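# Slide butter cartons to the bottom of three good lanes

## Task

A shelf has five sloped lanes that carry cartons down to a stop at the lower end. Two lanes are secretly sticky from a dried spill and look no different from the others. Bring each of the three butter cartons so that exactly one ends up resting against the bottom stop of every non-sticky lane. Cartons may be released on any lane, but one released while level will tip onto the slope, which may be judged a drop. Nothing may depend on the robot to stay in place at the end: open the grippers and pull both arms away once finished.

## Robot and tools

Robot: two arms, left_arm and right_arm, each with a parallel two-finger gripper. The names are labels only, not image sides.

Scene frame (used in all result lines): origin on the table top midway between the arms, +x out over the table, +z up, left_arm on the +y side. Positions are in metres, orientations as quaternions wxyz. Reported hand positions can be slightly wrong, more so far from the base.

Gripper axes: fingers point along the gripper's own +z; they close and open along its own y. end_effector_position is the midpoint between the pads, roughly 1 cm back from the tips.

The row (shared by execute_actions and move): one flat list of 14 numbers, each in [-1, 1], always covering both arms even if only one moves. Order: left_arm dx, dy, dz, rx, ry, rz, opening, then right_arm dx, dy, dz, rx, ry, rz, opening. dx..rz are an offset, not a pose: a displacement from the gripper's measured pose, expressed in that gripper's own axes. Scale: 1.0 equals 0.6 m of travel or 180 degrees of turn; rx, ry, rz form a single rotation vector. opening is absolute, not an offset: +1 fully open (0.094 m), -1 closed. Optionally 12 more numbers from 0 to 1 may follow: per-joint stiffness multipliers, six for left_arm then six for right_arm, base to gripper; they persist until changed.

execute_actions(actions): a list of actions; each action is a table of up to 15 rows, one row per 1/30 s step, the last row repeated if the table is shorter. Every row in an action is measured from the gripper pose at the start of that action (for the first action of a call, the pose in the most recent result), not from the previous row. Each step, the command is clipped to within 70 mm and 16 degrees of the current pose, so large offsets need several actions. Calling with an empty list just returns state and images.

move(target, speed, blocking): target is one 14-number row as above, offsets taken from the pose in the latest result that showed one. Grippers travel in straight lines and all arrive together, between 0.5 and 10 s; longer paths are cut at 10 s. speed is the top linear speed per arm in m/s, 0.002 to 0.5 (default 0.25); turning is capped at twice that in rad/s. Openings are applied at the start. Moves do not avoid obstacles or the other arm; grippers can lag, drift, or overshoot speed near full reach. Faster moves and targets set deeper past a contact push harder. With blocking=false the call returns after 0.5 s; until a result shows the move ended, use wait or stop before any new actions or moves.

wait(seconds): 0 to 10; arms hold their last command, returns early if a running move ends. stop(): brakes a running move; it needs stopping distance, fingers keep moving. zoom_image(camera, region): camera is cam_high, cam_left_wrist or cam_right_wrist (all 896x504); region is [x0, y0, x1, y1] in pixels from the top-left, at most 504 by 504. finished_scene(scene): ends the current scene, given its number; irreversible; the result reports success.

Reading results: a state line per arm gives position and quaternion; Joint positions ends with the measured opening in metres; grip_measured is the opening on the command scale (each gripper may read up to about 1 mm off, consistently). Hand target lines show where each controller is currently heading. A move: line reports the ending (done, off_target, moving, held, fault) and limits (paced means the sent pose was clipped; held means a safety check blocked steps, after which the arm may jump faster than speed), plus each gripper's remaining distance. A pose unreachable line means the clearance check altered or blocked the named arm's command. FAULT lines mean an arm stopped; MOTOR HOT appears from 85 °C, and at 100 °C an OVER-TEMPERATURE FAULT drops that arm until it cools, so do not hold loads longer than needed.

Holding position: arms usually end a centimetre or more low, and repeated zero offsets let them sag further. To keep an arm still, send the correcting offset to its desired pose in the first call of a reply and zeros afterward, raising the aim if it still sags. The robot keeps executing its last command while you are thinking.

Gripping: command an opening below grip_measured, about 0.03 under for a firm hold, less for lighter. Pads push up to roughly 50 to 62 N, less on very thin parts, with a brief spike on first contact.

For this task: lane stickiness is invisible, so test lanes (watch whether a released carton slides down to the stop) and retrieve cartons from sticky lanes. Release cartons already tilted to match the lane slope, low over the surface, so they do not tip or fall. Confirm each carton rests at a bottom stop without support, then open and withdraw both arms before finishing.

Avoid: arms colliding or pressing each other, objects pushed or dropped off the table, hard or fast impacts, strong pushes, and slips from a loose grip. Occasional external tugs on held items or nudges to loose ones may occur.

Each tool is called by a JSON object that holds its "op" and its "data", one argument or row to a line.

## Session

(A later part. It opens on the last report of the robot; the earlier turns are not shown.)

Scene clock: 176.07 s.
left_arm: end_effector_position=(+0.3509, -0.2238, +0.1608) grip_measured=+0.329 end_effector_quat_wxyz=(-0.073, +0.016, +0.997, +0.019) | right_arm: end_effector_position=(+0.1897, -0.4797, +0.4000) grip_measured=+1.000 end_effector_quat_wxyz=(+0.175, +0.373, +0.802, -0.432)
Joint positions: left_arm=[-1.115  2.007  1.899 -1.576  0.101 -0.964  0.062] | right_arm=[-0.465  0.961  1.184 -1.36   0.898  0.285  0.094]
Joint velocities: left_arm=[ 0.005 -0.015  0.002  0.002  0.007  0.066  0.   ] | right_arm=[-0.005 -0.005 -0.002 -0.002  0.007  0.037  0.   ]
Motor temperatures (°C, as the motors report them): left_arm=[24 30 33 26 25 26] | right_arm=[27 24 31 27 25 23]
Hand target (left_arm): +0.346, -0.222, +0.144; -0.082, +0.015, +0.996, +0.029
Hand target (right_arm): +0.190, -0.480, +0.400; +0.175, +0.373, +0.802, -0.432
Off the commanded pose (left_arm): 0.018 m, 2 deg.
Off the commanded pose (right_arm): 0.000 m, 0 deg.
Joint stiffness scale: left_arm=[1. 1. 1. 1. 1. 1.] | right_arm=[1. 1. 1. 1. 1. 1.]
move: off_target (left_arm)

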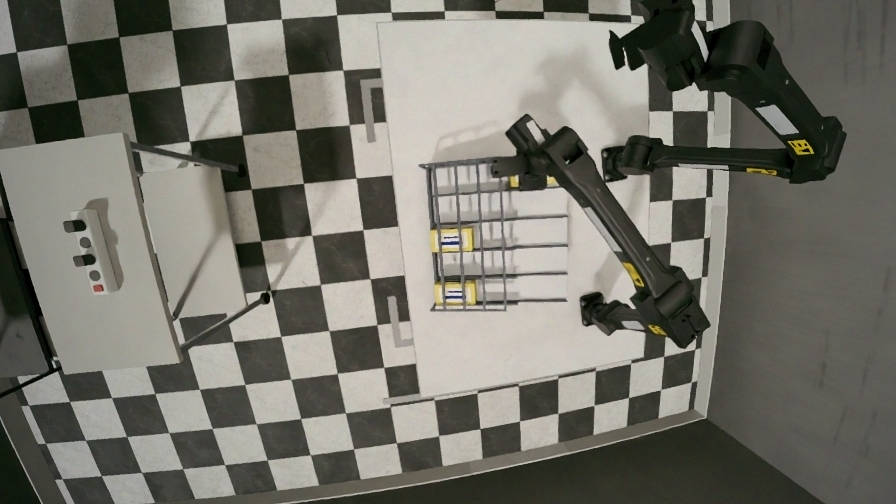

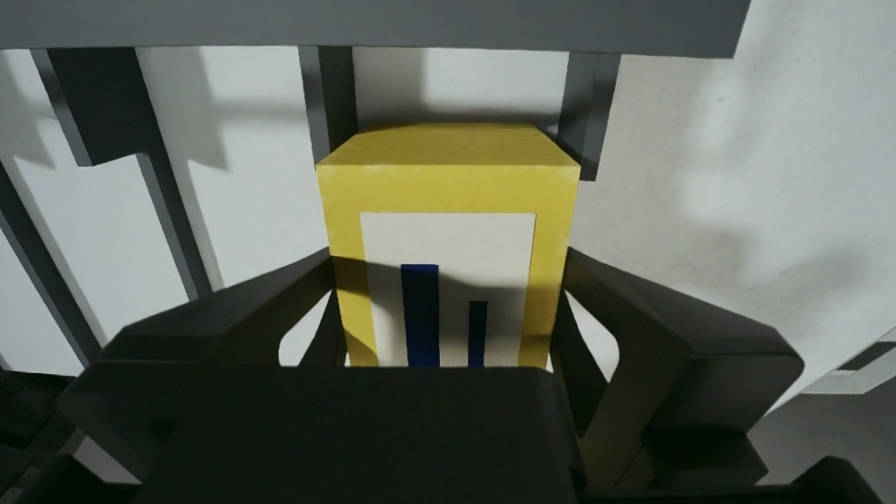

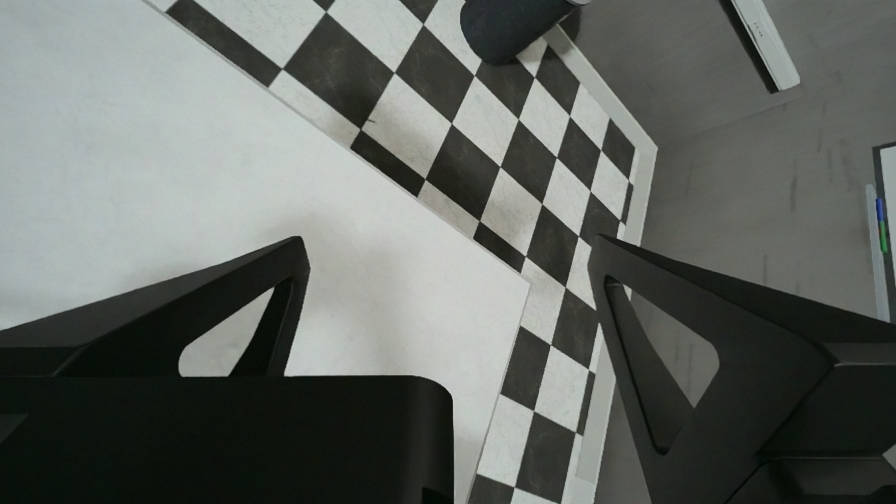

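{"op": "move", "data": {
  "target": [0,0,0,0,0,0,0.65,0,0,0,0,0,0,1]
}}

{"op": "move", "data": {
  "target": [0,0,-0.17,0,-0.04,0,1,0,0,0,0,0,0,1],
  "speed": 0.12
}}

{"op": "move", "data": {
  "target": [0.15,0.6,0,0,0,0,1,0,0,0,0,0,0,1],
  "speed": 0.2
}}

Scene clock: 178.97 s.
left_arm: end_effector_position=(+0.3510, -0.2236, +0.1614) grip_measured=+0.647 end_effector_quat_wxyz=(-0.073, +0.016, +0.997, +0.018) | right_arm: end_effector_position=(+0.1897, -0.4797, +0.4000) grip_measured=+1.000 end_effector_quat_wxyz=(+0.175, +0.373, +0.802, -0.432)
Joint positions: left_arm=[-1.115  2.005  1.899 -1.576  0.101 -0.964  0.077] | right_arm=[-0.465  0.961  1.184 -1.36   0.898  0.285  0.094]
Joint velocities: left_arm=[-0.005 -0.005  0.007  0.007 -0.037  0.022  0.   ] | right_arm=[ 0.005 -0.005 -0.002  0.002  0.022  0.022  0.   ]
Motor temperatures (°C, as the motors report them): left_arm=[24 30 33 26 25 26] | right_arm=[27 24 31 27 25 23]
Hand target (left_arm): +0.351, -0.224, +0.161; -0.073, +0.016, +0.997, +0.019
Hand target (right_arm): +0.190, -0.480, +0.400; +0.175, +0.373, +0.802, -0.432
Off the commanded pose (left_arm): 0.001 m, 0 deg.
Off the commanded pose (right_arm): 0.000 m, 0 deg.
Joint stiffness scale: left_arm=[1. 1. 1. 1. 1. 1.] | right_arm=[1. 1. 1. 1. 1. 1.]
move: done

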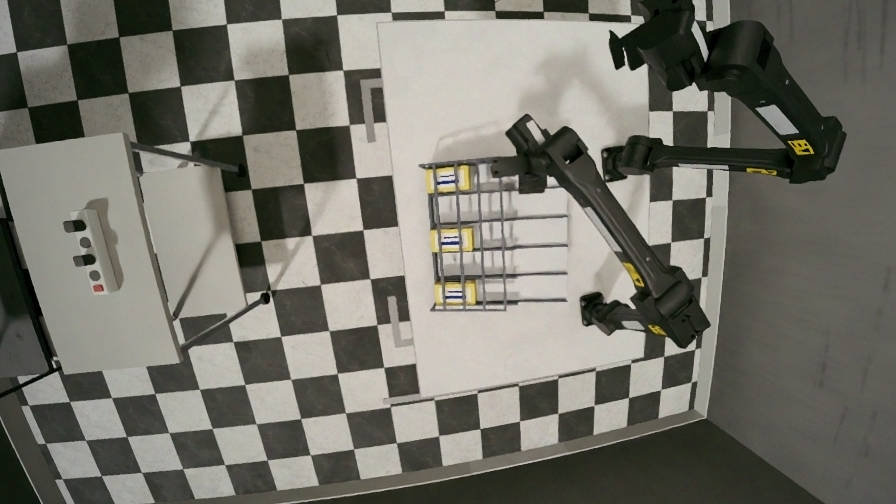

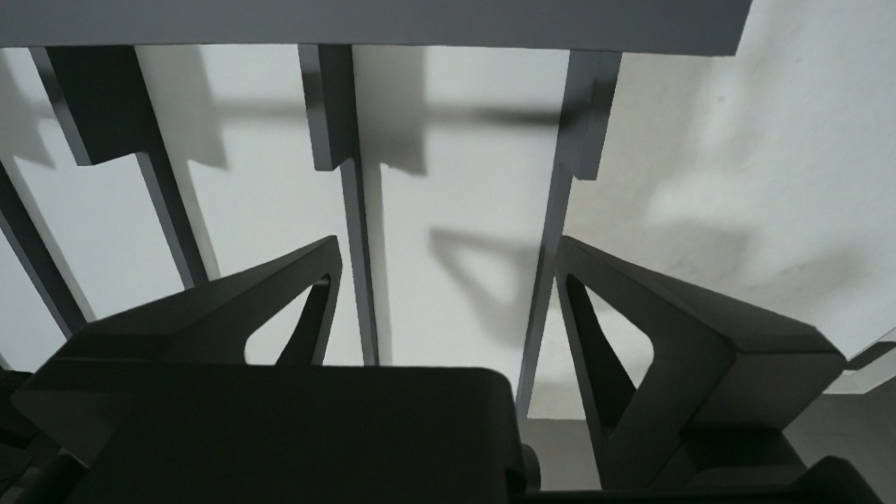

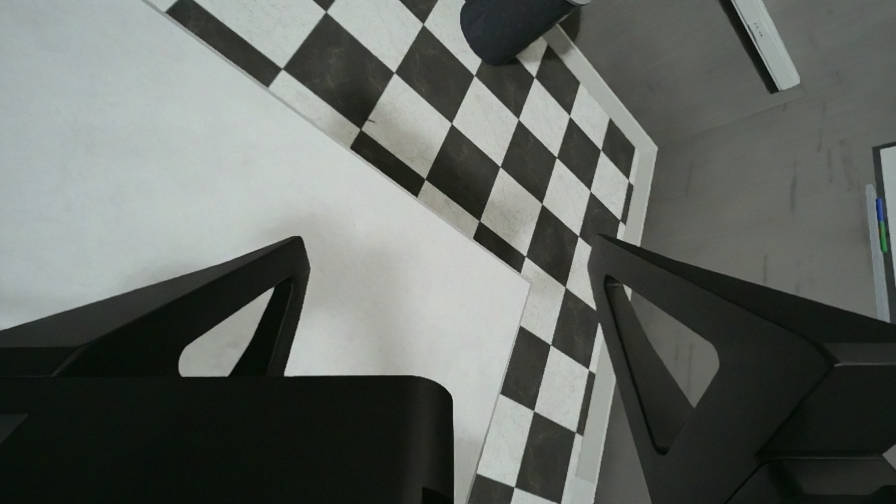

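Scene clock: 180.23 s.
left_arm: end_effector_position=(+0.3684, -0.2191, +0.2496) grip_measured=+1.000 end_effector_quat_wxyz=(-0.001, +0.019, +1.000, +0.001) | right_arm: end_effector_position=(+0.1897, -0.4797, +0.4000) grip_measured=+1.000 end_effector_quat_wxyz=(+0.175, +0.373, +0.802, -0.432)
Joint positions: left_arm=[-1.115  1.938  2.033 -1.668  0.    -0.964  0.094] | right_arm=[-0.465  0.961  1.184 -1.36   0.898  0.285  0.094]
Joint velocities: left_arm=[-0.015 -0.005 -0.002 -0.002 -0.007 -0.022  0.   ] | right_arm=[-0.005 -0.005 -0.002 -0.002 -0.051 -0.022  0.   ]
Motor temperatures (°C, as the motors report them): left_arm=[24 31 33 26 25 26] | right_arm=[27 24 31 27 25 23]
Hand target (left_arm): +0.366, -0.228, +0.262; +0.006, +0.017, +1.000, -0.007
Hand target (right_arm): +0.190, -0.480, +0.400; +0.175, +0.373, +0.802, -0.432
Off the commanded pose (left_arm): 0.015 m, 2 deg.
Off the commanded pose (right_arm): 0.000 m, 0 deg.
Joint stiffness scale: left_arm=[1. 1. 1. 1. 1. 1.] | right_arm=[1. 1. 1. 1. 1. 1.]
joint sent to its limit (left arm) — the command would take joint 4 (wrist pitch) past its lower limit, so that joint was sent only as far as its limit.
move: off_target (left_arm)

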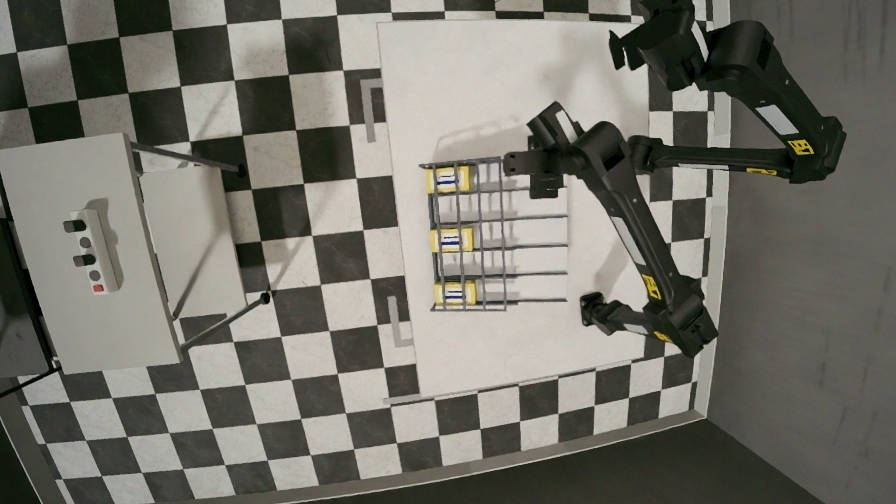

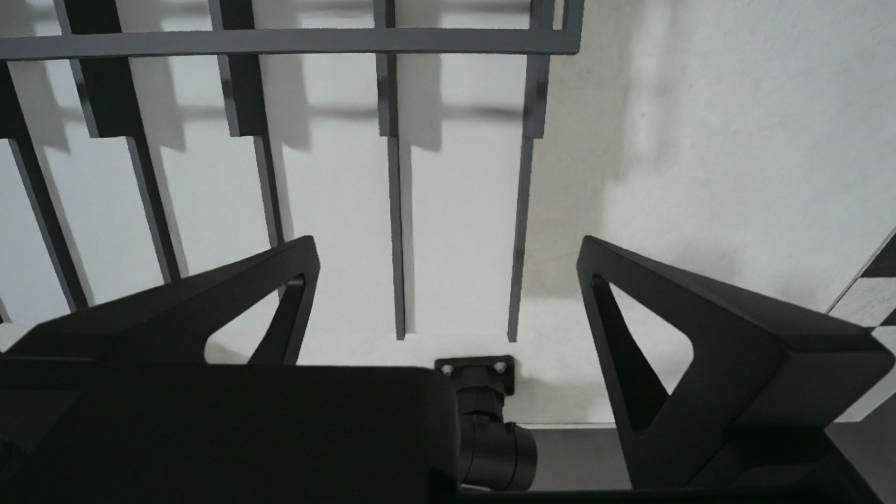

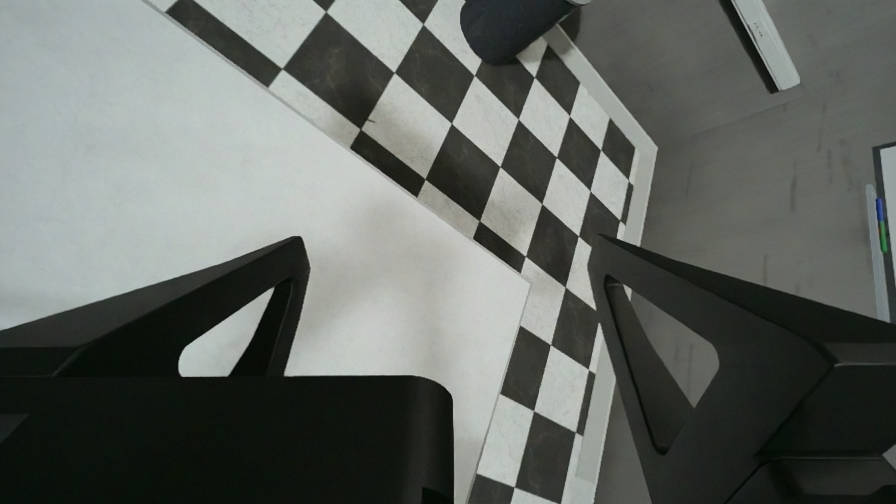

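Scene clock: 182.67 s.
left_arm: end_effector_position=(+0.2987, +0.1414, +0.2630) grip_measured=+1.000 end_effector_quat_wxyz=(+0.015, +0.011, +1.000, -0.006) | right_arm: end_effector_position=(+0.1897, -0.4797, +0.4000) grip_measured=+1.000 end_effector_quat_wxyz=(+0.175, +0.373, +0.802, -0.432)
Joint positions: left_arm=[-0.635  1.08   1.112 -1.57  -0.003 -0.5    0.094] | right_arm=[-0.465  0.961  1.184 -1.36   0.898  0.285  0.094]
Joint velocities: left_arm=[-0.005 -0.005 -0.002 -0.022 -0.11  -0.007  0.   ] | right_arm=[-0.005 -0.015 -0.007 -0.002  0.022 -0.037  0.   ]
Motor temperatures (°C, as the motors report them): left_arm=[24 30 33 26 25 26] | right_arm=[27 24 31 27 25 23]
Hand target (left_arm): +0.293, +0.146, +0.256; -0.001, +0.018, +1.000, +0.003
Hand target (right_arm): +0.190, -0.480, +0.400; +0.175, +0.373, +0.802, -0.432
Off the commanded pose (left_arm): 0.014 m, 2 deg.
Off the commanded pose (right_arm): 0.000 m, 0 deg.
Joint stiffness scale: left_arm=[1. 1. 1. 1. 1. 1.] | right_arm=[1. 1. 1. 1. 1. 1.]
move: off_target (left_arm)

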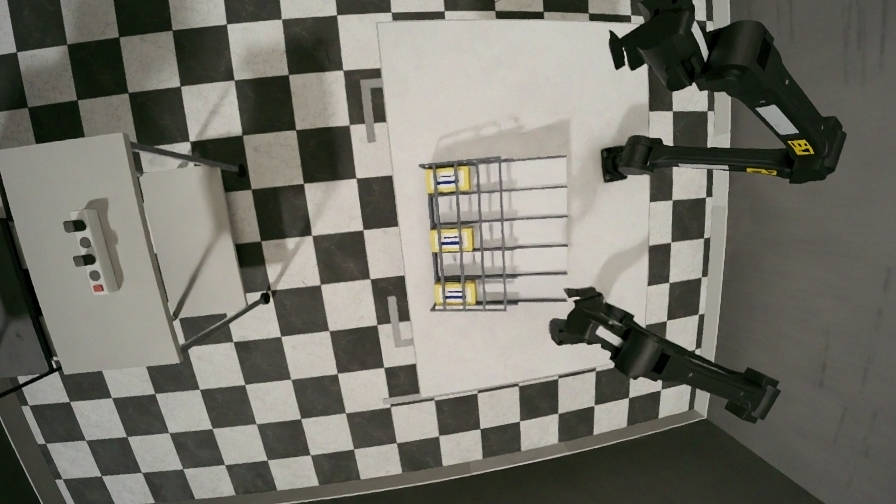

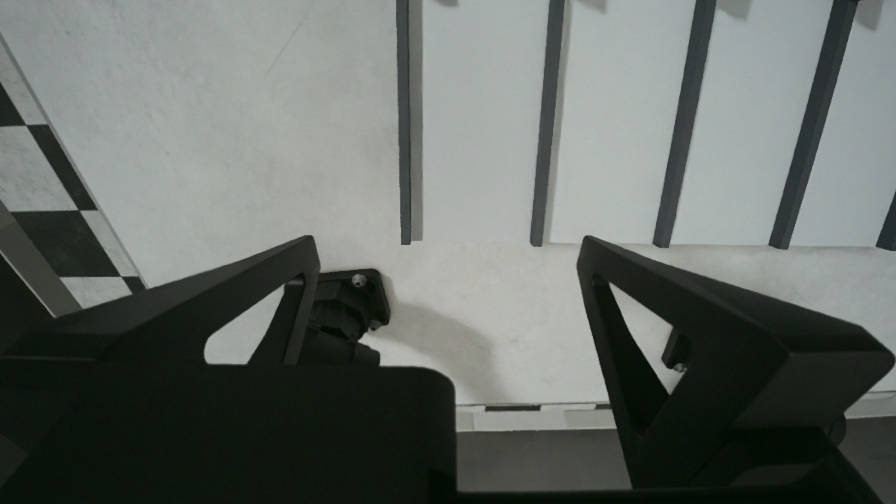

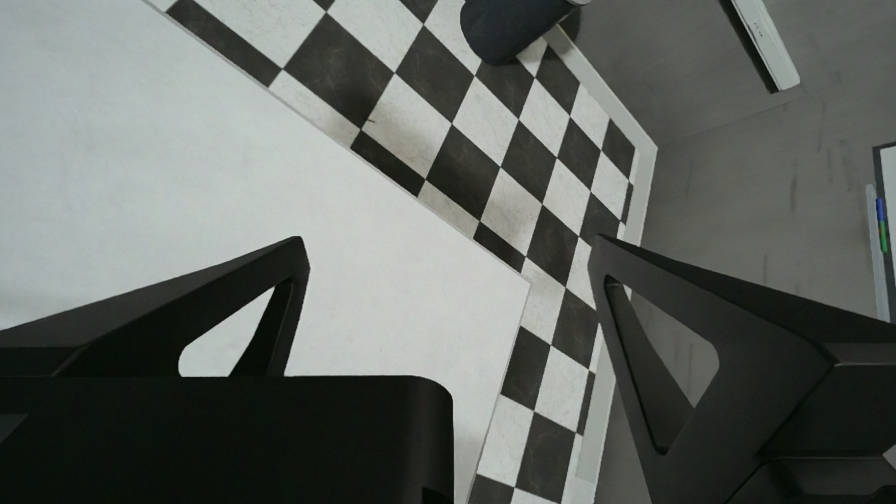

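{"op": "finished_scene", "data": {
  "scene": 1
}}

The scene is finished: the task was done.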